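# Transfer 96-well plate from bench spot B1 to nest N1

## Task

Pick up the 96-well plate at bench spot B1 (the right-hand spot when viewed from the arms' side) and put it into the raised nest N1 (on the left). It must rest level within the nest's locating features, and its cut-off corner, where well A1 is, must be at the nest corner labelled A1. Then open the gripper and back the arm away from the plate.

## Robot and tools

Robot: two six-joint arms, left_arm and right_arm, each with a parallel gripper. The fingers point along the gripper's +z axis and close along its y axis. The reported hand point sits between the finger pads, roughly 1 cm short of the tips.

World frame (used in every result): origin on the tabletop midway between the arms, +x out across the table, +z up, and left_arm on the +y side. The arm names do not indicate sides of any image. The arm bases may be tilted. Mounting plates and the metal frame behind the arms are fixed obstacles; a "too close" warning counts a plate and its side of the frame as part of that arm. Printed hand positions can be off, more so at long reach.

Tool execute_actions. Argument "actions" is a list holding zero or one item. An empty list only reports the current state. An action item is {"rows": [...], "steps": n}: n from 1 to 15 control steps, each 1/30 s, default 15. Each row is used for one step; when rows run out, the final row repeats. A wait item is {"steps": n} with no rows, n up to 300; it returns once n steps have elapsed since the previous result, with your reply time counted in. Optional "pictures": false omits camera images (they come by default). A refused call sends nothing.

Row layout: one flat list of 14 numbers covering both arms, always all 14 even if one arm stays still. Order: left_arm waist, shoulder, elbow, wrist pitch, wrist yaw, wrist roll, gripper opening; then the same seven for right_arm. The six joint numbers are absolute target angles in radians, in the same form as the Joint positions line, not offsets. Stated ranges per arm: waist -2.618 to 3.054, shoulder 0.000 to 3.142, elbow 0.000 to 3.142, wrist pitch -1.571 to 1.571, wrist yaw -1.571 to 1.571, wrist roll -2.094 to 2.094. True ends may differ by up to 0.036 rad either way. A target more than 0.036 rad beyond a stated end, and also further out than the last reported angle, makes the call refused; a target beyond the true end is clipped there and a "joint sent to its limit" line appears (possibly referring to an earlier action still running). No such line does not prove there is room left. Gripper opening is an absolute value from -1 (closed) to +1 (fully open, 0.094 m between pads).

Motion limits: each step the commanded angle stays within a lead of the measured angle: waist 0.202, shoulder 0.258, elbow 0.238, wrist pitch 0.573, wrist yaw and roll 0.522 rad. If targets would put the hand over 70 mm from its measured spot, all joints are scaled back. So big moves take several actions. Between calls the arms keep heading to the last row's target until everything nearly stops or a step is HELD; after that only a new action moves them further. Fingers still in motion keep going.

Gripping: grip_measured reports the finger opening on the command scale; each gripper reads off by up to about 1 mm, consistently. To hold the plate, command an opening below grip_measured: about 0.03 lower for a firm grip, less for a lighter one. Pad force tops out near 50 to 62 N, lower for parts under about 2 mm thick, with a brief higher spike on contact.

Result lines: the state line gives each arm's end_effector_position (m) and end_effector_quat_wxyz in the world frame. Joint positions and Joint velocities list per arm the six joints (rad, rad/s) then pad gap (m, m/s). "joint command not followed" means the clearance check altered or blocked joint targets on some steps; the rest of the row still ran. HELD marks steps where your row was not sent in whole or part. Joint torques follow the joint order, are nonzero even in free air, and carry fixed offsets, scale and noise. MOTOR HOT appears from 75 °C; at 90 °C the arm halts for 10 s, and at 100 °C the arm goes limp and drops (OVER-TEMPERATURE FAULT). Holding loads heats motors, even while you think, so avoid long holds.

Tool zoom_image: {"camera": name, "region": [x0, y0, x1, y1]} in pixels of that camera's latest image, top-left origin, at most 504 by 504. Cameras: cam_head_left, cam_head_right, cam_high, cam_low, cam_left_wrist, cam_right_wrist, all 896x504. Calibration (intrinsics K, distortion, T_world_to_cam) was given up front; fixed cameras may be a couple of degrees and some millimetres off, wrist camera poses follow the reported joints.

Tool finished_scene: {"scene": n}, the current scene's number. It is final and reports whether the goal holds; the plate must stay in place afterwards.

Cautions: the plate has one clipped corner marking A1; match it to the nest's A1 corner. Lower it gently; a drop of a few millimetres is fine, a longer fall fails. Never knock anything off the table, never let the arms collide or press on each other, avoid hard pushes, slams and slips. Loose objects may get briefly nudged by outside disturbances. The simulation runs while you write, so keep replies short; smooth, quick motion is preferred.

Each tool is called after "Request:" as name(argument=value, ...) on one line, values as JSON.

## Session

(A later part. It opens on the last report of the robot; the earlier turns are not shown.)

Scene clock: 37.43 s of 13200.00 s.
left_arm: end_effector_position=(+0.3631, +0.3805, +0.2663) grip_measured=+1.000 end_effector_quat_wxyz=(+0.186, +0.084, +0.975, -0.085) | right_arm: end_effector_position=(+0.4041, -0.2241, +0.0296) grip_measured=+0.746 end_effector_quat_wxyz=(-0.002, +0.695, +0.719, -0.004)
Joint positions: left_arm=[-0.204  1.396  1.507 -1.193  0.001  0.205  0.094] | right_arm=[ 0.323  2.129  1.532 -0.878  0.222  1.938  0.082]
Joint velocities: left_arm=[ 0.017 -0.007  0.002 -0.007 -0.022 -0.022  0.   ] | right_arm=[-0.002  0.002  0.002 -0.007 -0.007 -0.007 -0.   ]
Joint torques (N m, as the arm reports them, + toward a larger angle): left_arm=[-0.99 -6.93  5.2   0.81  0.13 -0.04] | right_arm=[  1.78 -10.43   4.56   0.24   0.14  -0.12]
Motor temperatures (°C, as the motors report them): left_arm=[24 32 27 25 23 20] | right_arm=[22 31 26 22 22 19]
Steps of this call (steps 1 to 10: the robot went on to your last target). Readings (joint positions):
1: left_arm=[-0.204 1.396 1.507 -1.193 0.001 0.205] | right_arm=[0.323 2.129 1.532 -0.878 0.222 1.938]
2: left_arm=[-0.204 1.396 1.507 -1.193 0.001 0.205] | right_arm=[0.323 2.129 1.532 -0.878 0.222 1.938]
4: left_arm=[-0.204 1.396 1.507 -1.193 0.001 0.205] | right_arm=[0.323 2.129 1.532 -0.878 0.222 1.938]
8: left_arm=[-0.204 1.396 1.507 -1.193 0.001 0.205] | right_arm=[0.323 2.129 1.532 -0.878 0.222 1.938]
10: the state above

Place same spot, yaw ≈0 (roll −0.71).

Request:
execute_actions(actions=[{"rows":[[-0.2,1.4,1.5,-1.2,0,0.2,1,0.32,2.09,1.56,-0.91,0.238,1.93,0.715],[-0.2,1.4,1.5,-1.2,0,0.2,1,0.32,2.08,1.58,-0.94,0.238,1.93,0.715],[-0.2,1.4,1.5,-1.2,0,0.2,1,0.32,2.07,1.6,-0.97,0.238,1.93,0.715],[-0.2,1.4,1.5,-1.2,0,0.2,1,0.32,2.07,1.63,-1.0,0.238,1.93,0.715],[-0.2,1.4,1.5,-1.2,0,0.2,1,0.32,2.07,1.66,-1.03,0.238,1.93,0.715],[-0.2,1.4,1.5,-1.2,0,0.2,1,0.33,2.07,1.69,-1.06,0.238,1.9,0.715],[-0.2,1.4,1.5,-1.2,0,0.2,1,0.34,2.07,1.72,-1.09,0.238,1.83,0.715],[-0.2,1.4,1.5,-1.2,0,0.2,1,0.36,2.08,1.75,-1.12,0.238,1.75,0.715],[-0.2,1.4,1.5,-1.2,0,0.2,1,0.38,2.1,1.78,-1.15,0.238,1.65,0.715],[-0.2,1.4,1.5,-1.2,0,0.2,1,0.4,2.12,1.81,-1.18,0.24,1.55,0.715],[-0.2,1.4,1.5,-1.2,0,0.2,1,0.42,2.14,1.84,-1.2,0.24,1.45,0.715],[-0.2,1.4,1.5,-1.2,0,0.2,1,0.44,2.16,1.87,-1.22,0.24,1.35,0.715],[-0.2,1.4,1.5,-1.2,0,0.2,1,0.46,2.18,1.9,-1.24,0.24,1.25,0.715],[-0.2,1.4,1.5,-1.2,0,0.2,1,0.48,2.2,1.93,-1.26,0.24,1.15,0.715],[-0.2,1.4,1.5,-1.2,0,0.2,1,0.5,2.22,1.96,-1.27,0.24,1.05,0.715]]}], pictures=false)

Request:
execute_actions(actions=[{"rows":[[-0.2,1.4,1.5,-1.2,0,0.2,1,0.52,2.24,1.99,-1.28,0.245,0.95,0.715],[-0.2,1.4,1.5,-1.2,0,0.2,1,0.54,2.26,2.02,-1.28,0.245,0.85,0.715],[-0.2,1.4,1.5,-1.2,0,0.2,1,0.56,2.29,2.05,-1.28,0.245,0.75,0.715],[-0.2,1.4,1.5,-1.2,0,0.2,1,0.58,2.32,2.08,-1.28,0.245,0.65,0.715],[-0.2,1.4,1.5,-1.2,0,0.2,1,0.6,2.35,2.11,-1.28,0.245,0.55,0.715],[-0.2,1.4,1.5,-1.2,0,0.2,1,0.62,2.38,2.14,-1.28,0.245,0.45,0.715],[-0.2,1.4,1.5,-1.2,0,0.2,1,0.64,2.41,2.17,-1.28,0.245,0.35,0.715],[-0.2,1.4,1.5,-1.2,0,0.2,1,0.66,2.44,2.2,-1.28,0.245,0.25,0.715],[-0.2,1.4,1.5,-1.2,0,0.2,1,0.68,2.47,2.23,-1.28,0.245,0.15,0.715],[-0.2,1.4,1.5,-1.2,0,0.2,1,0.7,2.49,2.26,-1.27,0.245,0.05,0.715],[-0.2,1.4,1.5,-1.2,0,0.2,1,0.72,2.51,2.28,-1.26,0.245,-0.05,0.715],[-0.2,1.4,1.5,-1.2,0,0.2,1,0.74,2.53,2.3,-1.25,0.245,-0.15,0.715],[-0.2,1.4,1.5,-1.2,0,0.2,1,0.755,2.545,2.315,-1.24,0.245,-0.25,0.715],[-0.2,1.4,1.5,-1.2,0,0.2,1,0.765,2.56,2.325,-1.23,0.245,-0.35,0.715],[-0.2,1.4,1.5,-1.2,0,0.2,1,0.775,2.57,2.33,-1.22,0.245,-0.72,0.715]]}], pictures=false)

Request:
execute_actions(actions=[{"steps":20}], pictures=false)

Request:
execute_actions(actions=[{"rows":[[-0.2,1.4,1.5,-1.2,0,0.2,1,0.775,2.6,2.32,-1.21,0.24,-0.72,0.715],[-0.2,1.4,1.5,-1.2,0,0.2,1,0.775,2.61,2.32,-1.2,0.24,-0.72,0.715],[-0.2,1.4,1.5,-1.2,0,0.2,1,0.775,2.62,2.32,-1.195,0.24,-0.72,0.715],[-0.2,1.4,1.5,-1.2,0,0.2,1,0.775,2.63,2.32,-1.195,0.24,-0.72,0.715],[-0.2,1.4,1.5,-1.2,0,0.2,1,0.775,2.64,2.32,-1.195,0.24,-0.72,0.715]]}])

Scene clock: 58.17 s of 13200.00 s.
left_arm: end_effector_position=(+0.3631, +0.3805, +0.2663) grip_measured=+1.000 end_effector_quat_wxyz=(+0.186, +0.084, +0.975, -0.085) | right_arm: end_effector_position=(+0.4325, -0.1774, +0.1142) grip_measured=+0.746 end_effector_quat_wxyz=(+0.019, +0.442, +0.897, +0.026)
Joint positions: left_arm=[-0.204  1.396  1.507 -1.193  0.001  0.205  0.094] | right_arm=[ 0.438  2.16   1.896 -1.162  0.234  1.415  0.082]
Joint velocities: left_arm=[-0.002 -0.007 -0.012 -0.066 -0.037  0.081  0.   ] | right_arm=[ 0.696  0.525  0.872 -0.491 -0.022 -2.381 -0.001]
Joint torques (N m, as the arm reports them, + toward a larger angle): left_arm=[-0.99 -6.93  5.18  0.8   0.13 -0.05] | right_arm=[ 3.42 -9.36  6.14  0.17  0.   -0.05]
Motor temperatures (°C, as the motors report them): left_arm=[24 31 27 25 23 20] | right_arm=[22 32 25 22 22 19]
Steps of this call (steps 1 to 15: the robot went on to your last target; steps 16 to 90: nothing new was sent; then 17.23 s passed at rest; steps 91 to 105: all 15 steps of this action). Readings (joint positions):
91: left_arm=[-0.204 1.396 1.507 -1.193 0.001 0.205] | right_arm=[0.323 2.128 1.532 -0.879 0.222 1.938]
92: left_arm=[-0.204 1.396 1.507 -1.193 0.001 0.205] | right_arm=[0.323 2.126 1.534 -0.884 0.222 1.938]
94: left_arm=[-0.204 1.396 1.507 -1.193 0.001 0.205] | right_arm=[0.323 2.122 1.554 -0.917 0.222 1.938]
98: left_arm=[-0.204 1.396 1.507 -1.193 0.001 0.205] | right_arm=[0.325 2.115 1.663 -1.006 0.223 1.889]
105: the state above

Scene clock: 58.67 s of 13200.00 s.
left_arm: end_effector_position=(+0.3631, +0.3805, +0.2663) grip_measured=+1.000 end_effector_quat_wxyz=(+0.186, +0.084, +0.975, -0.085) | right_arm: end_effector_position=(+0.3763, -0.0168, +0.0634) grip_measured=+0.747 end_effector_quat_wxyz=(+0.012, -0.412, +0.911, +0.010)
Joint positions: left_arm=[-0.204  1.396  1.507 -1.193  0.001  0.205  0.094] | right_arm=[ 0.741  2.566  2.274 -1.244  0.236 -0.03   0.082]
Joint velocities: left_arm=[-0.002  0.012  0.017 -0.066 -0.037 -0.066  0.   ] | right_arm=[ 0.476  0.403  0.271  0.081 -0.081 -2.835 -0.   ]
Joint torques (N m, as the arm reports them, + toward a larger angle): left_arm=[-1.   -6.95  5.19  0.8   0.13 -0.04] | right_arm=[  3.06 -14.67   7.87   0.47   0.06  -0.01]
Motor temperatures (°C, as the motors report them): left_arm=[24 31 27 25 23 20] | right_arm=[22 32 25 22 22 19]
Steps of this call (steps 1 to 15: all 15 steps of this action). Readings (joint positions):
1: left_arm=[-0.204 1.396 1.507 -1.193 0.001 0.205] | right_arm=[0.462 2.179 1.926 -1.179 0.234 1.327]
2: left_arm=[-0.204 1.396 1.507 -1.193 0.001 0.205] | right_arm=[0.487 2.202 1.955 -1.195 0.235 1.236]
4: left_arm=[-0.204 1.396 1.507 -1.193 0.001 0.205] | right_arm=[0.533 2.255 2.011 -1.219 0.235 1.050]
8: left_arm=[-0.204 1.396 1.507 -1.193 0.001 0.205] | right_arm=[0.613 2.384 2.126 -1.243 0.235 0.663]
15: the state above

Scene clock: 59.33 s of 13200.00 s.
left_arm: end_effector_position=(+0.3631, +0.3805, +0.2663) grip_measured=+1.000 end_effector_quat_wxyz=(+0.186, +0.084, +0.975, -0.085) | right_arm: end_effector_position=(+0.3692, -0.0025, +0.0620) grip_measured=+0.747 end_effector_quat_wxyz=(+0.021, -0.700, +0.714, +0.002)
Joint positions: left_arm=[-0.204  1.396  1.507 -1.193  0.001  0.205  0.094] | right_arm=[ 0.772  2.589  2.295 -1.237  0.246 -0.703  0.082]
Joint velocities: left_arm=[-0.007 -0.012 -0.002 -0.007  0.051  0.022  0.   ] | right_arm=[ 0.002  0.007 -0.007  0.051  0.007 -0.125  0.001]
Joint torques (N m, as the arm reports them, + toward a larger angle): left_arm=[-0.99 -6.92  5.19  0.81  0.13 -0.03] | right_arm=[  2.9  -14.79   7.57   0.55  -0.02  -0.13]
Motor temperatures (°C, as the motors report them): left_arm=[24 31 27 25 23 20] | right_arm=[22 32 26 22 22 19]
Steps of this call (steps 1 to 20: the robot went on to your last target). Readings (joint positions):
1: left_arm=[-0.204 1.396 1.507 -1.193 0.001 0.205] | right_arm=[0.756 2.578 2.281 -1.240 0.236 -0.130]
2: left_arm=[-0.204 1.396 1.507 -1.193 0.001 0.205] | right_arm=[0.769 2.585 2.284 -1.238 0.236 -0.230]
4: left_arm=[-0.204 1.396 1.507 -1.193 0.001 0.205] | right_arm=[0.784 2.589 2.285 -1.237 0.236 -0.404]
8: left_arm=[-0.204 1.396 1.507 -1.193 0.001 0.205] | right_arm=[0.783 2.589 2.292 -1.237 0.238 -0.587]
20: the state above

Scene clock: 59.83 s of 13200.00 s.
left_arm: end_effector_position=(+0.3631, +0.3805, +0.2663) grip_measured=+1.000 end_effector_quat_wxyz=(+0.186, +0.084, +0.975, -0.085) | right_arm: end_effector_position=(+0.3629, +0.0012, +0.0345) grip_measured=+0.747 end_effector_quat_wxyz=(+0.006, -0.706, +0.708, -0.001)
Joint positions: left_arm=[-0.204  1.396  1.507 -1.193  0.001  0.205  0.094] | right_arm=[ 0.773  2.648  2.295 -1.21   0.249 -0.711  0.082]
Joint velocities: left_arm=[-0.027 -0.017 -0.002  0.007 -0.022  0.007  0.   ] | right_arm=[ 0.002 -0.002  0.002  0.051  0.007 -0.022 -0.   ]
Joint torques (N m, as the arm reports them, + toward a larger angle): left_arm=[-0.98 -6.93  5.19  0.8   0.13 -0.05] | right_arm=[  2.94 -14.14   6.76   0.45  -0.09  -0.08]
Motor temperatures (°C, as the motors report them): left_arm=[24 31 27 25 23 20] | right_arm=[22 32 26 22 22 19]
Steps of this call (steps 1 to 15: all 15 steps of this action). Readings (joint positions):
1: left_arm=[-0.204 1.396 1.507 -1.193 0.001 0.205] | right_arm=[0.772 2.590 2.295 -1.236 0.246 -0.704]
2: left_arm=[-0.204 1.396 1.507 -1.193 0.001 0.205] | right_arm=[0.772 2.592 2.295 -1.234 0.246 -0.706]
4: left_arm=[-0.204 1.396 1.507 -1.193 0.001 0.205] | right_arm=[0.772 2.601 2.295 -1.225 0.246 -0.708]
8: left_arm=[-0.204 1.396 1.507 -1.193 0.001 0.205] | right_arm=[0.772 2.635 2.295 -1.216 0.246 -0.709]
15: the state above
camera_calibration (this result's frames):
cam_left_wrist: T_world_to_cam=[[-0.341958, -0.936005, 0.0834288, 0.459597], [-0.914542, 0.351895, 0.199458, 0.1853], [-0.216052, -0.0080929, -0.976348, 0.431093], [0, 0, 0, 1]] pos_world=[0.419766, 0.368467, 0.345594]
cam_right_wrist: T_world_to_cam=[[0.997766, -0.0662275, 0.00877837, -0.364124], [-0.055348, -0.745875, 0.663782, 0.0123962], [-0.037413, -0.662785, -0.747875, 0.153619], [0, 0, 0, 1]] pos_world=[0.369744, 0.0869473, 0.109856]

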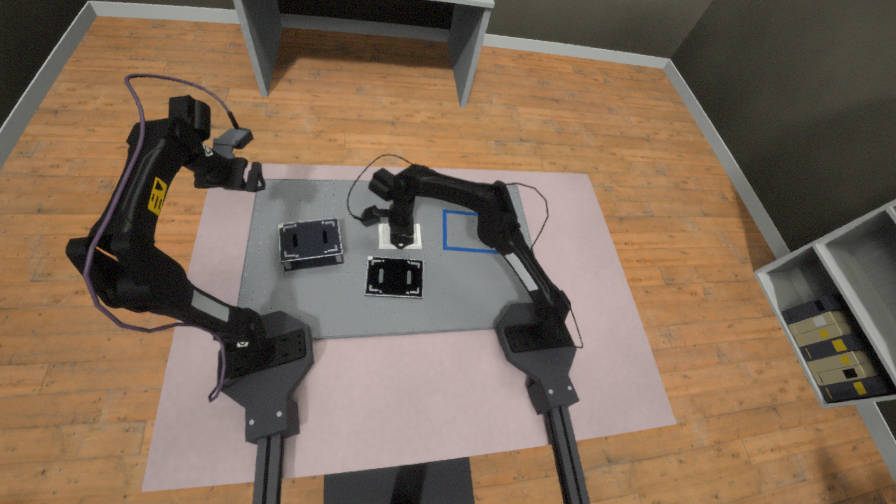

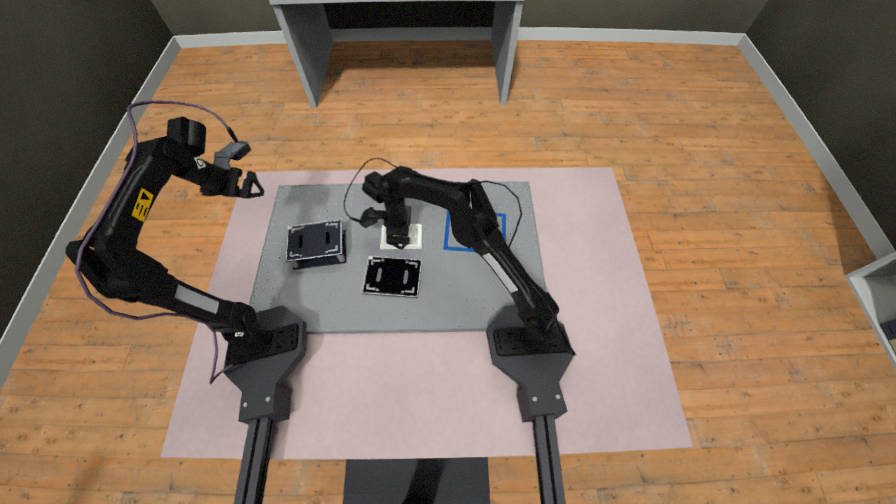

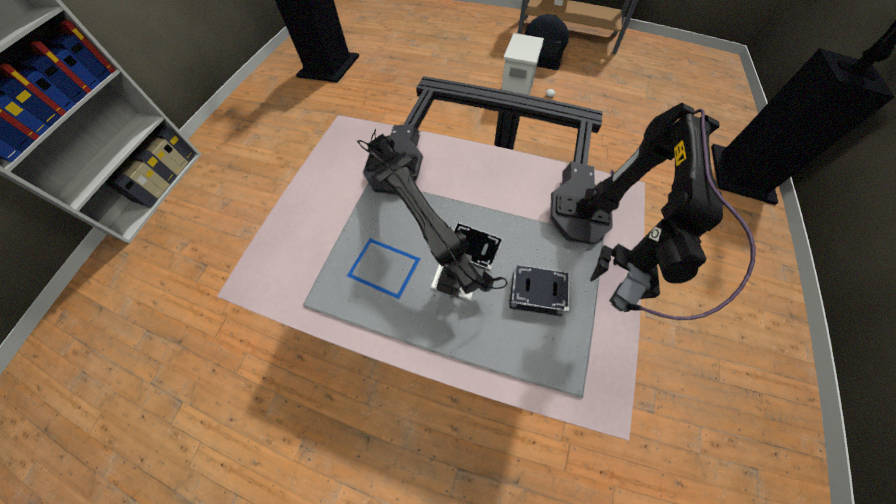

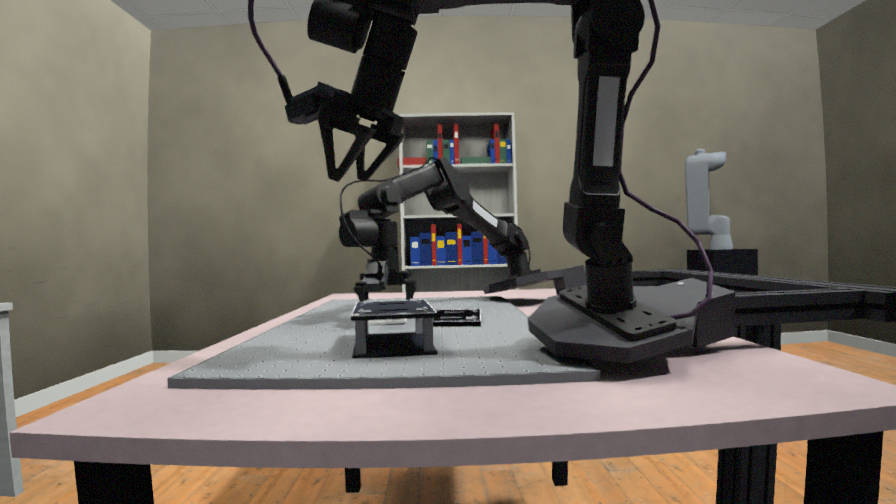

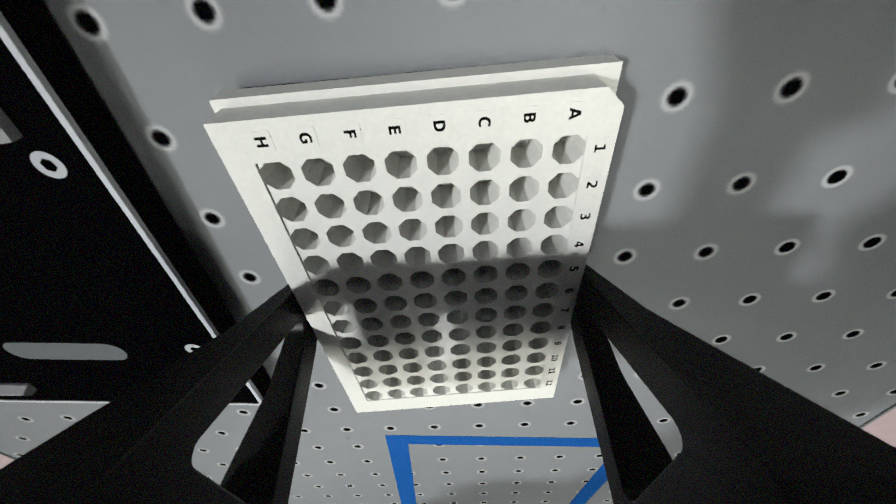

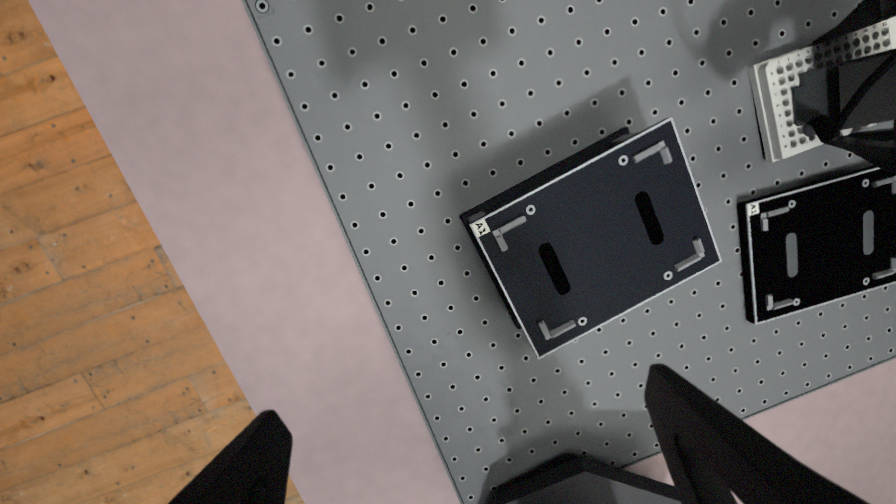

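Request:
execute_actions(actions=[{"rows":[[-0.5,1.5,1.6,-1.25,-0.2,0.6,1,0.775,2.672,2.3,-1.195,0.24,-0.72,0.715]],"steps":10}], pictures=false)

Request:
execute_actions(actions=[{"rows":[[-0.6,1.5,1.6,-1.25,-0.2,0.7,1,0.775,2.65,2.3,-1.2,0.24,-0.72,1]],"steps":12}], pictures=false)

Request:
execute_actions(actions=[{"rows":[[-0.7,1.5,1.6,-1.25,-0.2,0.76,1,0.79,2.56,2.32,-1.26,0.24,-0.72,1]],"steps":10}], pictures=false)

Request:
execute_actions(actions=[{"rows":[[-0.7,1.5,1.6,-1.25,-0.2,0.76,1,0.5,2.0,2.0,-1.25,0.24,-0.72,1]]}], pictures=false)

Request:
execute_actions(actions=[{"rows":[[-1.012,1.9,1.9,-1.26,-0.245,0.76,1,0,1.3,1.3,-1.25,0.24,-0.7,1]]}], pictures=false)

Request:
execute_actions(actions=[{"rows":[[-1.012,2.35,2.28,-1.26,-0.245,0.76,1,0,1.3,1.3,-1.25,0.24,-0.7,1]]}], pictures=false)

Request:
execute_actions(actions=[{"rows":[[-1.012,2.4,2.28,-1.26,-0.245,0.76,1,0,1.3,1.3,-1.25,0.24,-0.7,1],[-1.012,2.42,2.28,-1.26,-0.245,0.76,1,0,1.3,1.3,-1.25,0.24,-0.7,1],[-1.012,2.44,2.28,-1.26,-0.245,0.76,1,0,1.3,1.3,-1.25,0.24,-0.7,1],[-1.012,2.46,2.28,-1.26,-0.245,0.76,1,0,1.3,1.3,-1.25,0.24,-0.7,1],[-1.012,2.48,2.28,-1.26,-0.245,0.76,1,0,1.3,1.3,-1.25,0.24,-0.7,1],[-1.012,2.5,2.28,-1.26,-0.245,0.76,1,0,1.3,1.3,-1.25,0.24,-0.7,1],[-1.012,2.52,2.28,-1.26,-0.245,0.76,1,0,1.3,1.3,-1.25,0.24,-0.7,1],[-1.012,2.54,2.28,-1.26,-0.245,0.76,1,0,1.3,1.3,-1.25,0.24,-0.7,1],[-1.012,2.56,2.28,-1.26,-0.245,0.76,1,0,1.3,1.3,-1.25,0.24,-0.7,1],[-1.012,2.575,2.28,-1.26,-0.245,0.76,1,0,1.3,1.3,-1.25,0.24,-0.7,1],[-1.012,2.59,2.28,-1.26,-0.245,0.76,1,0,1.3,1.3,-1.25,0.24,-0.7,1],[-1.012,2.6,2.28,-1.26,-0.245,0.76,1,0,1.3,1.3,-1.25,0.24,-0.7,1],[-1.012,2.61,2.28,-1.26,-0.245,0.76,1,0,1.3,1.3,-1.25,0.24,-0.7,1],[-1.012,2.617,2.28,-1.26,-0.245,0.76,1,0,1.3,1.3,-1.25,0.24,-0.7,1],[-1.012,2.622,2.28,-1.26,-0.245,0.76,1,0,1.3,1.3,-1.25,0.24,-0.7,1]]}], pictures=false)

Request:
execute_actions(actions=[{"steps":15}])

Scene clock: 82.40 s of 13200.00 s.
left_arm: end_effector_position=(+0.3681, +0.3046, +0.2672) grip_measured=+1.000 end_effector_quat_wxyz=(+0.170, +0.384, +0.907, -0.015) | right_arm: end_effector_position=(+0.3630, +0.0013, +0.0338) grip_measured=+0.747 end_effector_quat_wxyz=(-0.006, +0.707, -0.708, +0.002)
Joint positions: left_arm=[-0.51   1.512  1.578 -1.234 -0.168  0.554  0.094] | right_arm=[ 0.773  2.65   2.295 -1.209  0.25  -0.712  0.082]
Joint velocities: left_arm=[ 0.105 -0.007 -0.002 -0.022 -0.256  0.286  0.   ] | right_arm=[-0.027  0.002 -0.002 -0.095 -0.037 -0.051  0.   ]
Joint torques (N m, as the arm reports them, + toward a larger angle): left_arm=[-1.46 -8.7   6.85  0.75  0.08  0.06] | right_arm=[  2.82 -11.94   5.59   0.42  -0.08  -0.09]
Motor temperatures (°C, as the motors report them): left_arm=[24 31 27 26 23 20] | right_arm=[22 37 27 22 22 19]
Steps of this call (steps 1 to 15: the robot went on to your last target; steps 16 to 90: nothing new was sent; then 19.23 s passed at rest; steps 91 to 100: all 10 steps of this action). Readings (joint positions):
91: left_arm=[-0.230 1.409 1.524 -1.210 -0.046 0.266] | right_arm=[0.773 2.649 2.295 -1.209 0.249 -0.712]
92: left_arm=[-0.283 1.431 1.549 -1.223 -0.089 0.330] | right_arm=[0.773 2.650 2.295 -1.209 0.250 -0.712]
94: left_arm=[-0.413 1.474 1.577 -1.220 -0.131 0.425] | right_arm=[0.773 2.650 2.295 -1.209 0.250 -0.712]
98: left_arm=[-0.516 1.512 1.578 -1.229 -0.151 0.530] | right_arm=[0.773 2.650 2.295 -1.209 0.250 -0.712]
100: the state above

Scene clock: 82.80 s of 13200.00 s.
left_arm: end_effector_position=(+0.3605, +0.2815, +0.2734) grip_measured=+1.000 end_effector_quat_wxyz=(+0.175, +0.479, +0.860, +0.002) | right_arm: end_effector_position=(+0.3629, +0.0012, +0.0328) grip_measured=+1.000 end_effector_quat_wxyz=(-0.005, +0.707, -0.708, +0.002)
Joint positions: left_arm=[-0.599  1.512  1.578 -1.24  -0.198  0.686  0.094] | right_arm=[ 0.773  2.652  2.295 -1.208  0.25  -0.712  0.094]
Joint velocities: left_arm=[ 0.002 -0.002 -0.002 -0.051 -0.007  0.125  0.   ] | right_arm=[ 0.002 -0.017 -0.002  0.066 -0.022 -0.037  0.   ]
Joint torques (N m, as the arm reports them, + toward a larger angle): left_arm=[-1.81 -8.58  6.94  0.78  0.05  0.04] | right_arm=[  3.04 -13.6    5.57   0.4   -0.11  -0.1 ]
Motor temperatures (°C, as the motors report them): left_arm=[24 31 27 26 23 20] | right_arm=[22 37 27 22 22 19]
Steps of this call (steps 1 to 12: all 12 steps of this action). Readings (joint positions):
1: left_arm=[-0.516 1.512 1.578 -1.235 -0.182 0.577] | right_arm=[0.773 2.650 2.295 -1.209 0.250 -0.712]
2: left_arm=[-0.533 1.512 1.578 -1.236 -0.191 0.600] | right_arm=[0.773 2.650 2.295 -1.208 0.250 -0.712]
4: left_arm=[-0.576 1.512 1.578 -1.238 -0.193 0.635] | right_arm=[0.773 2.651 2.295 -1.208 0.250 -0.712]
8: left_arm=[-0.599 1.512 1.578 -1.239 -0.194 0.672] | right_arm=[0.773 2.652 2.295 -1.208 0.250 -0.712]
12: the state above

Scene clock: 83.13 s of 13200.00 s.
left_arm: end_effector_position=(+0.3494, +0.2510, +0.2816) grip_measured=+1.000 end_effector_quat_wxyz=(+0.186, +0.545, +0.818, +0.002) | right_arm: end_effector_position=(+0.3714, -0.0036, +0.0707) grip_measured=+1.000 end_effector_quat_wxyz=(+0.027, -0.702, +0.711, -0.000)
Joint positions: left_arm=[-0.7    1.512  1.578 -1.24  -0.205  0.749  0.094] | right_arm=[ 0.773  2.571  2.295 -1.243  0.25  -0.712  0.094]
Joint velocities: left_arm=[-0.017 -0.012  0.007  0.022  0.066 -0.007  0.   ] | right_arm=[-0.012 -0.037 -0.012 -0.007 -0.051  0.051  0.   ]
Joint torques (N m, as the arm reports them, + toward a larger angle): left_arm=[-1.73 -8.12  6.93  0.81  0.06  0.  ] | right_arm=[  3.91 -13.93   7.02   0.27  -0.12  -0.12]
Motor temperatures (°C, as the motors report them): left_arm=[24 31 27 26 23 20] | right_arm=[22 37 27 22 22 19]
Steps of this call (steps 1 to 10: all 10 steps of this action). Readings (joint positions):
1: left_arm=[-0.609 1.512 1.578 -1.240 -0.205 0.697] | right_arm=[0.773 2.646 2.295 -1.212 0.250 -0.712]
2: left_arm=[-0.630 1.512 1.578 -1.240 -0.209 0.708] | right_arm=[0.773 2.641 2.295 -1.223 0.250 -0.712]
4: left_arm=[-0.677 1.512 1.578 -1.240 -0.208 0.726] | right_arm=[0.773 2.619 2.295 -1.236 0.250 -0.712]
8: left_arm=[-0.700 1.512 1.578 -1.240 -0.205 0.745] | right_arm=[0.773 2.579 2.295 -1.242 0.250 -0.712]
10: the state above

Scene clock: 83.63 s of 13200.00 s.
left_arm: end_effector_position=(+0.3494, +0.2510, +0.2816) grip_measured=+1.000 end_effector_quat_wxyz=(+0.186, +0.548, +0.816, +0.003) | right_arm: end_effector_position=(+0.4490, -0.1838, +0.2076) grip_measured=+1.000 end_effector_quat_wxyz=(+0.121, -0.557, +0.821, -0.021)
Joint positions: left_arm=[-0.7    1.512  1.578 -1.24  -0.205  0.756  0.094] | right_arm=[ 0.464  2.017  2.012 -1.241  0.257 -0.712  0.094]
Joint velocities: left_arm=[-0.017  0.017 -0.002 -0.007 -0.037 -0.022  0.   ] | right_arm=[ 0.134 -0.989 -0.002 -0.022 -0.037 -0.051  0.   ]
Joint torques (N m, as the arm reports them, + toward a larger angle): left_arm=[-1.71 -8.14  6.96  0.81  0.1   0.04] | right_arm=[ 3.74 -7.12  4.76  0.62 -0.17 -0.08]
Motor temperatures (°C, as the motors report them): left_arm=[24 31 28 26 23 20] | right_arm=[22 37 27 22 22 19]
Steps of this call (steps 1 to 15: all 15 steps of this action). Readings (joint positions):
1: left_arm=[-0.700 1.512 1.578 -1.240 -0.205 0.750] | right_arm=[0.765 2.550 2.264 -1.227 0.246 -0.712]
2: left_arm=[-0.700 1.512 1.578 -1.240 -0.205 0.752] | right_arm=[0.752 2.519 2.211 -1.222 0.241 -0.712]
4: left_arm=[-0.700 1.512 1.578 -1.240 -0.205 0.753] | right_arm=[0.705 2.451 2.122 -1.232 0.237 -0.712]
8: left_arm=[-0.700 1.512 1.578 -1.240 -0.205 0.755] | right_arm=[0.567 2.315 2.037 -1.239 0.239 -0.712]
15: the state above

Scene clock: 84.13 s of 13200.00 s.
left_arm: end_effector_position=(+0.3482, +0.0915, +0.2568) grip_measured=+1.000 end_effector_quat_wxyz=(+0.159, +0.681, +0.715, -0.005) | right_arm: end_effector_position=(+0.3095, -0.4138, +0.2191) grip_measured=+1.000 end_effector_quat_wxyz=(+0.055, -0.356, +0.931, -0.064)
Joint positions: left_arm=[-1.02   1.935  1.876 -1.248 -0.241  0.758  0.094] | right_arm=[-0.015  1.291  1.317 -1.274  0.262 -0.708  0.094]
Joint velocities: left_arm=[ 0.129 -0.159 -0.002 -0.007 -0.095  0.051  0.   ] | right_arm=[ 0.071  0.002 -0.11  -0.007 -0.037  0.022  0.   ]
Joint torques (N m, as the arm reports them, + toward a larger angle): left_arm=[ -2.84 -12.98   7.04   0.74   0.06   0.02] | right_arm=[ 1.25 -4.22  4.85  0.78 -0.04  0.05]
Motor temperatures (°C, as the motors report them): left_arm=[24 31 28 26 23 20] | right_arm=[22 37 27 22 22 19]
Steps of this call (steps 1 to 15: all 15 steps of this action). Readings (joint positions):
1: left_arm=[-0.717 1.539 1.614 -1.269 -0.220 0.756] | right_arm=[0.457 1.967 1.985 -1.222 0.249 -0.712]
2: left_arm=[-0.751 1.585 1.675 -1.289 -0.233 0.756] | right_arm=[0.440 1.912 1.937 -1.213 0.241 -0.712]
4: left_arm=[-0.836 1.692 1.786 -1.274 -0.242 0.756] | right_arm=[0.368 1.800 1.835 -1.215 0.237 -0.712]
8: left_arm=[-0.991 1.875 1.876 -1.237 -0.245 0.756] | right_arm=[0.152 1.569 1.613 -1.214 0.242 -0.712]
15: the state above

Scene clock: 84.63 s of 13200.00 s.
left_arm: end_effector_position=(+0.3971, +0.0163, +0.1739) grip_measured=+1.000 end_effector_quat_wxyz=(+0.120, +0.689, +0.715, +0.001) | right_arm: end_effector_position=(+0.3093, -0.4107, +0.2155) grip_measured=+1.000 end_effector_quat_wxyz=(+0.052, -0.359, +0.930, -0.058)
Joint positions: left_arm=[-1.01   2.394  2.262 -1.254 -0.248  0.761  0.094] | right_arm=[-0.012  1.298  1.31  -1.271  0.252 -0.708  0.094]
Joint velocities: left_arm=[ 0.002 -0.188 -0.007 -0.066 -0.007  0.037  0.   ] | right_arm=[ 0.002 -0.032 -0.017  0.007 -0.051 -0.007  0.   ]
Joint torques (N m, as the arm reports them, + toward a larger angle): left_arm=[ -3.79 -17.81   6.56   0.65   0.05   0.01] | right_arm=[ 1.39 -4.82  4.82  0.72 -0.05  0.03]
Motor temperatures (°C, as the motors report them): left_arm=[24 31 28 26 23 20] | right_arm=[22 37 27 22 22 19]
Steps of this call (steps 1 to 15: all 15 steps of this action). Readings (joint positions):
1: left_arm=[-1.015 1.968 1.930 -1.287 -0.242 0.760] | right_arm=[-0.014 1.294 1.314 -1.273 0.259 -0.708]
2: left_arm=[-1.012 2.026 2.022 -1.306 -0.245 0.761] | right_arm=[-0.013 1.296 1.312 -1.273 0.257 -0.708]
4: left_arm=[-1.010 2.160 2.187 -1.275 -0.247 0.761] | right_arm=[-0.012 1.298 1.310 -1.273 0.255 -0.708]
8: left_arm=[-1.010 2.338 2.262 -1.234 -0.248 0.761] | right_arm=[-0.012 1.298 1.310 -1.271 0.253 -0.708]
15: the state above

Scene clock: 85.13 s of 13200.00 s.
left_arm: end_effector_position=(+0.3689, +0.0078, +0.0641) grip_measured=+1.000 end_effector_quat_wxyz=(+0.008, +0.713, +0.701, +0.005) | right_arm: end_effector_position=(+0.3094, -0.4106, +0.2155) grip_measured=+1.000 end_effector_quat_wxyz=(+0.053, -0.359, +0.930, -0.058)
Joint positions: left_arm=[-1.01   2.63   2.267 -1.255 -0.248  0.761  0.094] | right_arm=[-0.012  1.298  1.31  -1.271  0.252 -0.708  0.094]
Joint velocities: left_arm=[ 0.012  0.418  0.002  0.051  0.007 -0.007  0.   ] | right_arm=[ 0.002 -0.002 -0.002 -0.051 -0.037 -0.066  0.   ]
Joint torques (N m, as the arm reports them, + toward a larger angle): left_arm=[ -4.01 -19.16   6.1    0.27   0.06   0.01] | right_arm=[ 1.29 -4.76  4.88  0.7  -0.07  0.09]
Motor temperatures (°C, as the motors report them): left_arm=[24 32 28 26 23 20] | right_arm=[22 36 27 22 22 19]
Steps of this call (steps 1 to 15: all 15 steps of this action). Readings (joint positions):
1: left_arm=[-1.010 2.392 2.263 -1.255 -0.248 0.761] | right_arm=[-0.012 1.298 1.310 -1.271 0.252 -0.708]
2: left_arm=[-1.010 2.391 2.267 -1.255 -0.248 0.761] | right_arm=[-0.012 1.298 1.310 -1.271 0.252 -0.708]
4: left_arm=[-1.010 2.401 2.267 -1.255 -0.248 0.761] | right_arm=[-0.012 1.298 1.310 -1.271 0.252 -0.708]
8: left_arm=[-1.010 2.468 2.267 -1.255 -0.248 0.761] | right_arm=[-0.012 1.298 1.310 -1.271 0.252 -0.708]
15: the state above

Scene clock: 85.63 s of 13200.00 s.
left_arm: end_effector_position=(+0.3664, +0.0081, +0.0575) grip_measured=+1.000 end_effector_quat_wxyz=(+0.001, +0.715, +0.699, +0.005) | right_arm: end_effector_position=(+0.3094, -0.4106, +0.2155) grip_measured=+1.000 end_effector_quat_wxyz=(+0.053, -0.359, +0.930, -0.058)
Joint positions: left_arm=[-1.01   2.644  2.267 -1.256 -0.248  0.761  0.094] | right_arm=[-0.012  1.298  1.31  -1.271  0.252 -0.708  0.094]
Joint velocities: left_arm=[ 0.002  0.017 -0.007 -0.007 -0.007 -0.037  0.   ] | right_arm=[-0.012 -0.012  0.007 -0.007 -0.022 -0.037  0.   ]
Joint torques (N m, as the arm reports them, + toward a larger angle): left_arm=[ -4.01 -18.39   6.12   0.27   0.05   0.01] | right_arm=[ 1.36 -4.76  4.84  0.73 -0.11  0.08]
Motor temperatures (°C, as the motors report them): left_arm=[24 32 28 26 23 20] | right_arm=[22 36 27 22 22 19]
Steps of this call (steps 1 to 15: the robot went on to your last target). Readings (joint positions):
1: left_arm=[-1.010 2.641 2.267 -1.255 -0.248 0.761] | right_arm=[-0.012 1.298 1.310 -1.271 0.252 -0.708]
2: left_arm=[-1.010 2.647 2.267 -1.255 -0.248 0.761] | right_arm=[-0.012 1.298 1.310 -1.271 0.252 -0.708]
4: left_arm=[-1.010 2.649 2.267 -1.256 -0.248 0.761] | right_arm=[-0.012 1.298 1.310 -1.271 0.252 -0.708]
8: left_arm=[-1.010 2.644 2.267 -1.256 -0.248 0.761] | right_arm=[-0.012 1.298 1.310 -1.271 0.252 -0.708]
15: the state above
camera_calibration (this result's frames):
cam_left_wrist: T_world_to_cam=[[-0.983778, 0.179317, 0.00518895, 0.360203], [0.149318, 0.802481, 0.577693, -0.0542491], [0.0994259, 0.569096, -0.816238, 0.0954421], [0, 0, 0, 1]] pos_world=[0.352971, -0.0753723, 0.107374]
cam_right_wrist: T_world_to_cam=[[0.61346, -0.777052, 0.140918, -0.541016], [-0.670794, -0.41854, 0.612259, -0.0820512], [-0.416777, -0.470123, -0.777999, 0.217006], [0, 0, 0, 1]] pos_world=[0.367295, -0.35272, 0.295305]

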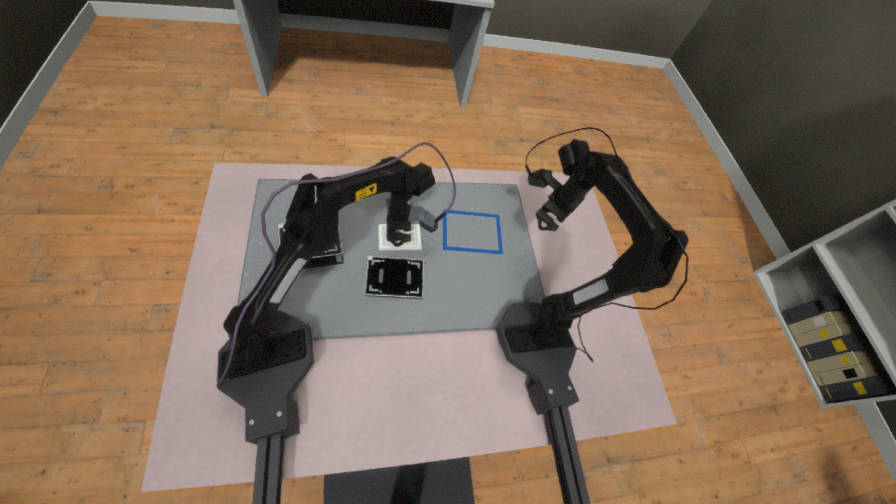

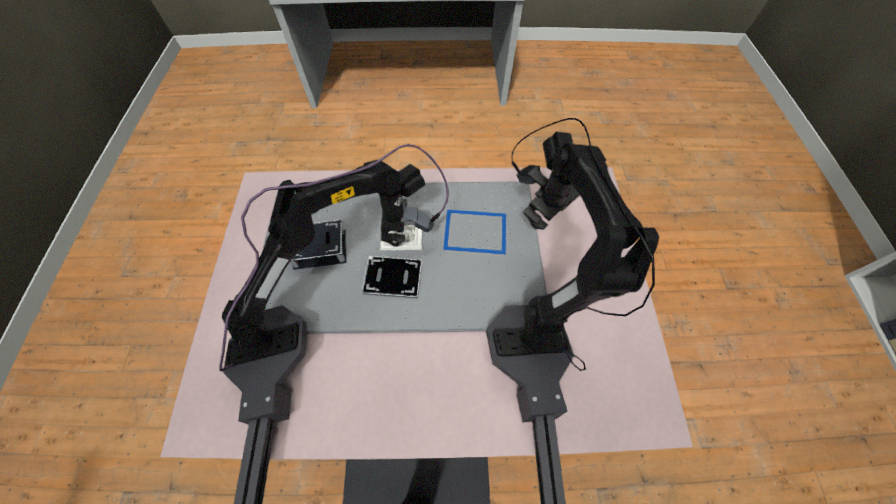

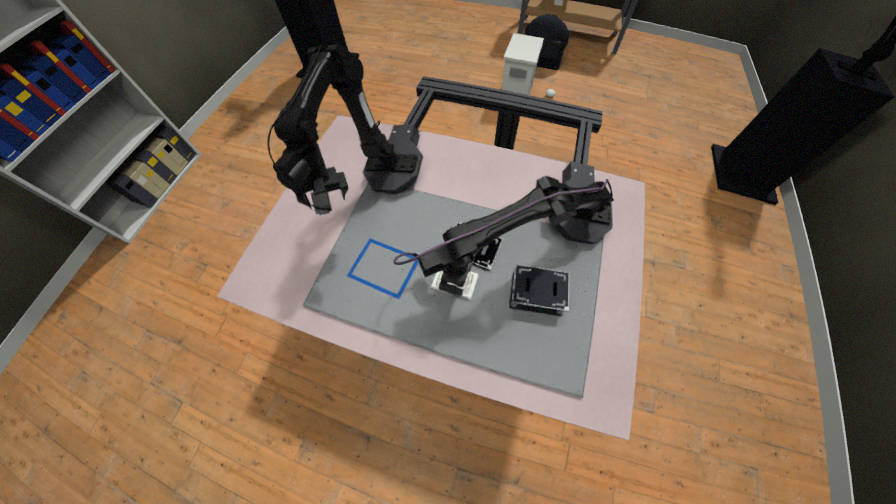

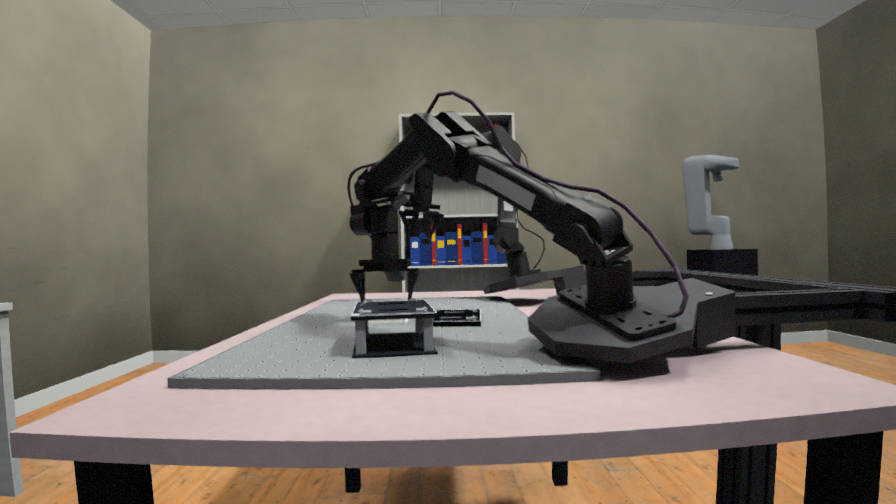

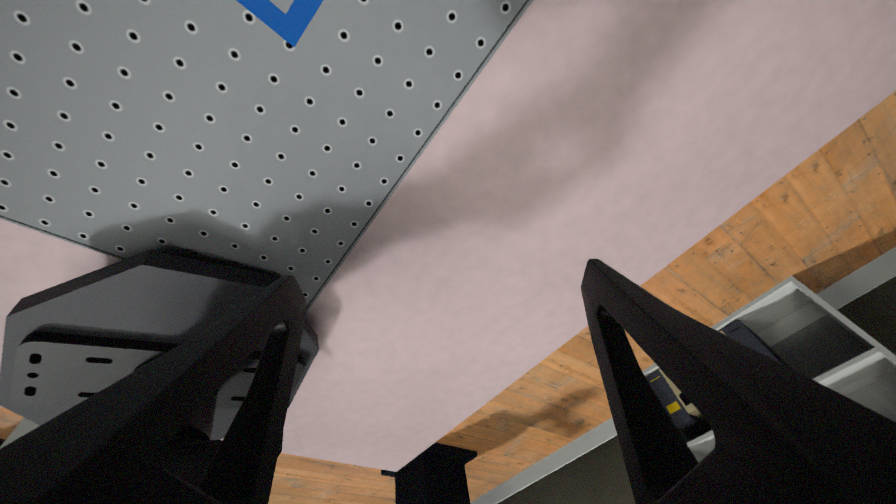

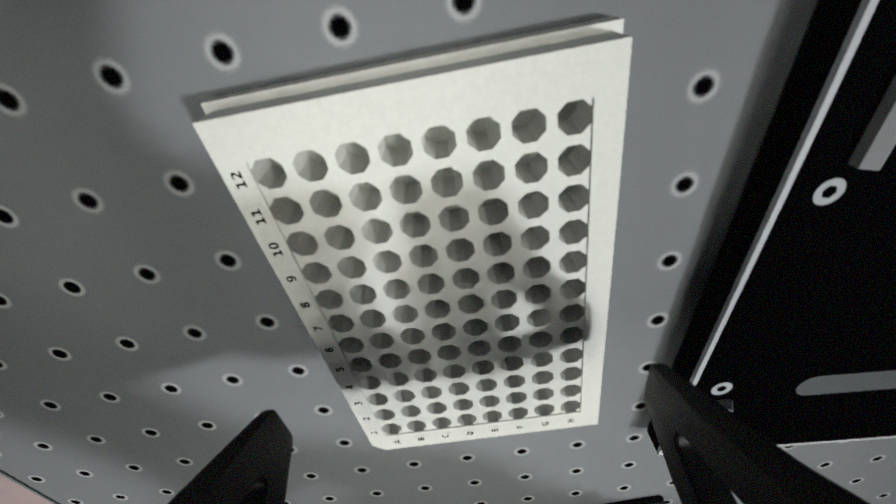

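Request:
execute_actions(actions=[{"rows":[[-1.012,2.65,2.27,-1.24,-0.24,0.745,1,0,1.3,1.3,-1.25,0.24,-0.7,1],[-1.012,2.66,2.27,-1.23,-0.24,0.745,1,0,1.3,1.3,-1.25,0.24,-0.7,1],[-1.012,2.668,2.27,-1.22,-0.24,0.745,1,0,1.3,1.3,-1.25,0.24,-0.7,1],[-1.012,2.676,2.27,-1.21,-0.24,0.745,1,0,1.3,1.3,-1.25,0.24,-0.7,1],[-1.012,2.684,2.27,-1.2,-0.24,0.745,1,0,1.3,1.3,-1.25,0.24,-0.7,1],[-1.012,2.691,2.27,-1.192,-0.24,0.745,1,0,1.3,1.3,-1.25,0.24,-0.7,1],[-1.012,2.698,2.27,-1.192,-0.24,0.745,1,0,1.3,1.3,-1.25,0.24,-0.7,1]]}], pictures=false)

Request:
execute_actions(actions=[{"steps":10}], pictures=false)

Request:
execute_actions(actions=[{"rows":[[-1.012,2.698,2.27,-1.2,-0.24,0.745,0.85,0,1.3,1.3,-1.25,0.24,-0.7,1],[-1.012,2.698,2.27,-1.2,-0.24,0.745,0.78,0,1.3,1.3,-1.25,0.24,-0.7,1],[-1.012,2.698,2.27,-1.2,-0.24,0.745,0.685,0,1.3,1.3,-1.25,0.24,-0.7,1]]}])

Scene clock: 105.70 s of 13200.00 s.
left_arm: end_effector_position=(+0.3636, +0.0015, +0.0308) grip_measured=+1.000 end_effector_quat_wxyz=(-0.006, +0.713, +0.702, +0.005) | right_arm: end_effector_position=(+0.3094, -0.4106, +0.2155) grip_measured=+1.000 end_effector_quat_wxyz=(+0.053, -0.359, +0.930, -0.058)
Joint positions: left_arm=[-1.01   2.702  2.267 -1.211 -0.248  0.752  0.094] | right_arm=[-0.012  1.298  1.31  -1.271  0.252 -0.708  0.094]
Joint velocities: left_arm=[-0.012  0.037 -0.002 -0.007  0.007 -0.022  0.   ] | right_arm=[-0.002 -0.002  0.002  0.007 -0.037  0.007  0.   ]
Joint torques (N m, as the arm reports them, + toward a larger angle): left_arm=[ -4.07 -16.99   5.24   0.41   0.11  -0.04] | right_arm=[ 1.32 -4.8   4.75  0.72 -0.07  0.06]
Motor temperatures (°C, as the motors report them): left_arm=[24 42 28 25 23 20] | right_arm=[22 31 26 22 22 19]
Steps of this call (steps 1 to 15: the robot went on to your last target; steps 16 to 90: nothing new was sent; then 16.57 s passed at rest; steps 91 to 105: all 15 steps of this action). Readings (joint positions):
91: left_arm=[-1.010 2.644 2.267 -1.256 -0.248 0.759] | right_arm=[-0.012 1.298 1.310 -1.271 0.252 -0.708]
92: left_arm=[-1.010 2.644 2.267 -1.255 -0.248 0.758] | right_arm=[-0.012 1.298 1.310 -1.271 0.252 -0.708]
94: left_arm=[-1.010 2.647 2.267 -1.247 -0.248 0.755] | right_arm=[-0.012 1.298 1.310 -1.271 0.252 -0.708]
98: left_arm=[-1.010 2.671 2.267 -1.221 -0.248 0.753] | right_arm=[-0.012 1.298 1.310 -1.271 0.252 -0.708]
105: the state above

Scene clock: 106.03 s of 13200.00 s.
left_arm: end_effector_position=(+0.3643, +0.0006, +0.0308) grip_measured=+1.000 end_effector_quat_wxyz=(-0.003, +0.712, +0.702, +0.005) | right_arm: end_effector_position=(+0.3094, -0.4106, +0.2155) grip_measured=+1.000 end_effector_quat_wxyz=(+0.053, -0.359, +0.930, -0.058)
Joint positions: left_arm=[-1.01   2.702  2.267 -1.207 -0.248  0.751  0.094] | right_arm=[-0.012  1.298  1.31  -1.271  0.252 -0.708  0.094]
Joint velocities: left_arm=[-0.007 -0.017 -0.002 -0.11   0.051 -0.022  0.   ] | right_arm=[-0.022  0.007 -0.022 -0.051 -0.022 -0.007  0.   ]
Joint torques (N m, as the arm reports them, + toward a larger angle): left_arm=[ -3.96 -17.12   5.42   0.4    0.09  -0.05] | right_arm=[ 1.27 -4.73  4.96  0.73 -0.1   0.09]
Motor temperatures (°C, as the motors report them): left_arm=[24 42 28 25 23 20] | right_arm=[22 31 26 22 22 19]
Steps of this call (steps 1 to 10: the robot went on to your last target). Readings (joint positions):
1: left_arm=[-1.010 2.702 2.267 -1.210 -0.248 0.752] | right_arm=[-0.012 1.298 1.310 -1.271 0.252 -0.708]
2: left_arm=[-1.010 2.702 2.267 -1.209 -0.248 0.752] | right_arm=[-0.012 1.298 1.310 -1.271 0.252 -0.708]
4: left_arm=[-1.010 2.702 2.267 -1.207 -0.248 0.751] | right_arm=[-0.012 1.298 1.310 -1.271 0.252 -0.708]
8: left_arm=[-1.010 2.702 2.267 -1.207 -0.248 0.751] | right_arm=[-0.012 1.298 1.310 -1.271 0.252 -0.708]
10: the state above

Scene clock: 106.53 s of 13200.00 s.
left_arm: end_effector_position=(+0.3644, +0.0006, +0.0308) grip_measured=+0.729 end_effector_quat_wxyz=(-0.003, +0.712, +0.702, +0.005) | right_arm: end_effector_position=(+0.3094, -0.4106, +0.2155) grip_measured=+1.000 end_effector_quat_wxyz=(+0.053, -0.359, +0.930, -0.058)
Joint positions: left_arm=[-1.01   2.702  2.267 -1.206 -0.248  0.75   0.081] | right_arm=[-0.012  1.298  1.31  -1.271  0.252 -0.708  0.094]
Joint velocities: left_arm=[-0.017  0.002 -0.002 -0.081 -0.051 -0.081 -0.   ] | right_arm=[-0.002 -0.007  0.012 -0.022  0.022 -0.022  0.   ]
Joint torques (N m, as the arm reports them, + toward a larger angle): left_arm=[ -4.04 -16.98   5.38   0.34   0.08  -0.05] | right_arm=[ 1.31 -4.76  4.88  0.74 -0.07  0.07]
Motor temperatures (°C, as the motors report them): left_arm=[24 42 28 25 23 20] | right_arm=[22 31 26 22 22 19]
Steps of this call (steps 1 to 15: all 15 steps of this action). Readings (joint positions):
1: left_arm=[-1.010 2.702 2.267 -1.207 -0.248 0.751] | right_arm=[-0.012 1.298 1.310 -1.271 0.252 -0.708]
2: left_arm=[-1.010 2.702 2.267 -1.206 -0.248 0.750] | right_arm=[-0.012 1.298 1.310 -1.271 0.252 -0.708]
4: left_arm=[-1.010 2.702 2.267 -1.206 -0.248 0.750] | right_arm=[-0.012 1.298 1.310 -1.271 0.252 -0.708]
8: left_arm=[-1.010 2.702 2.267 -1.206 -0.248 0.750] | right_arm=[-0.012 1.298 1.310 -1.271 0.252 -0.708]
15: the state above
camera_calibration (this result's frames):
cam_left_wrist: T_world_to_cam=[[-0.985206, 0.170989, 0.011491, 0.360083], [0.145724, 0.800568, 0.581254, -0.0312078], [0.090189, 0.574329, -0.813641, 0.0813733], [0, 0, 0, 1]] pos_world=[0.351965, -0.0833214, 0.0802106]
cam_right_wrist: T_world_to_cam=[[0.61346, -0.777052, 0.140918, -0.541016], [-0.670794, -0.41854, 0.612259, -0.0820512], [-0.416777, -0.470123, -0.777999, 0.217006], [0, 0, 0, 1]] pos_world=[0.367295, -0.35272, 0.295305]

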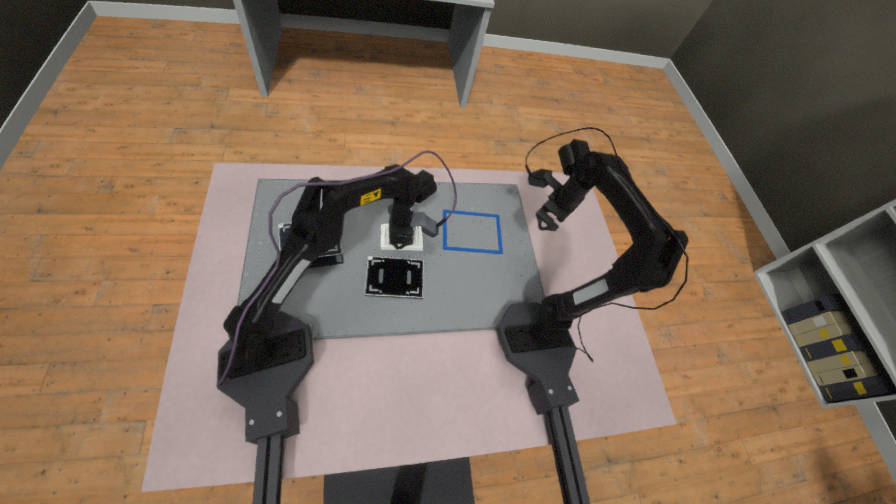

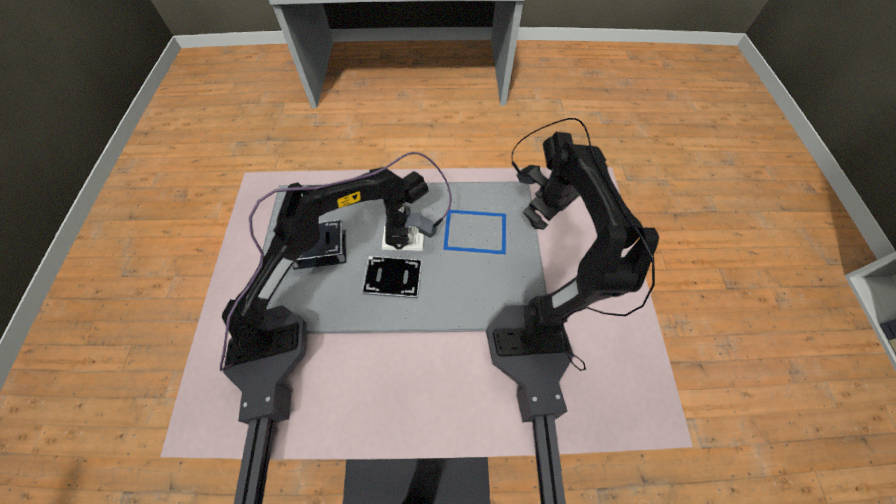

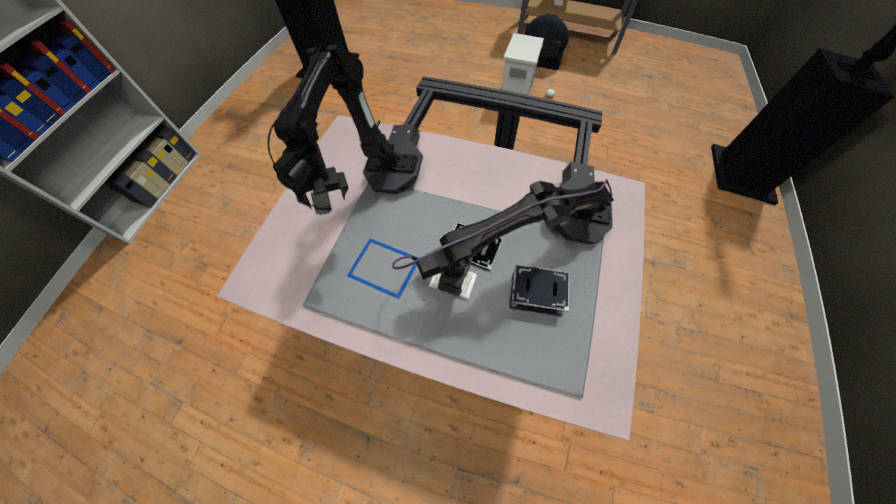

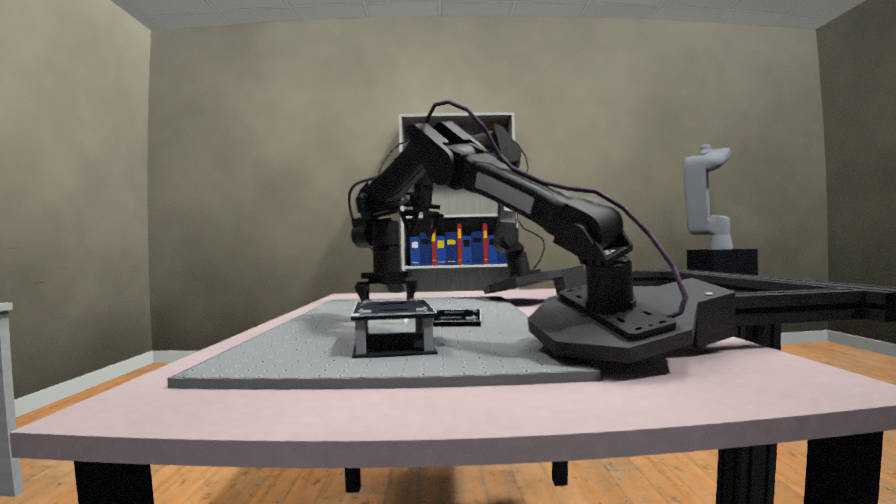

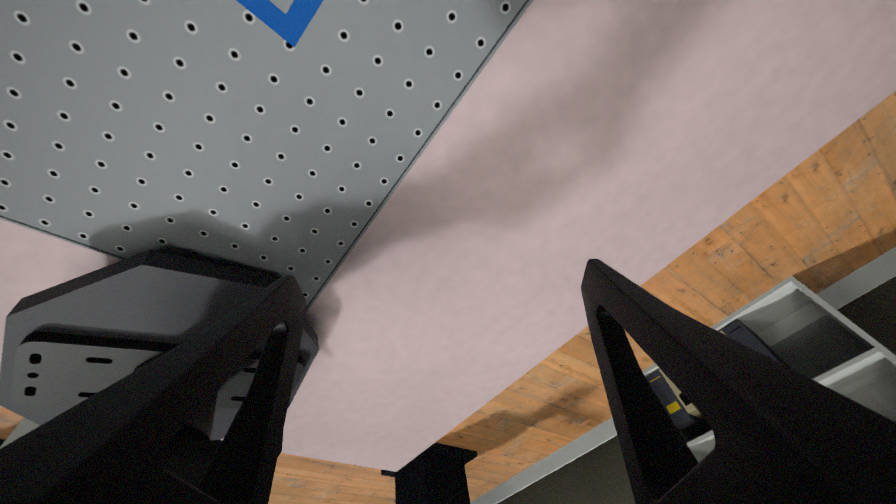

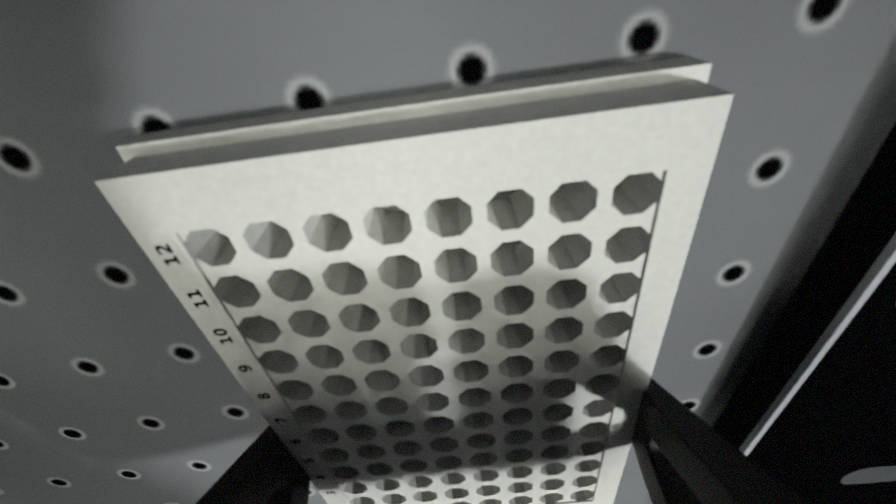

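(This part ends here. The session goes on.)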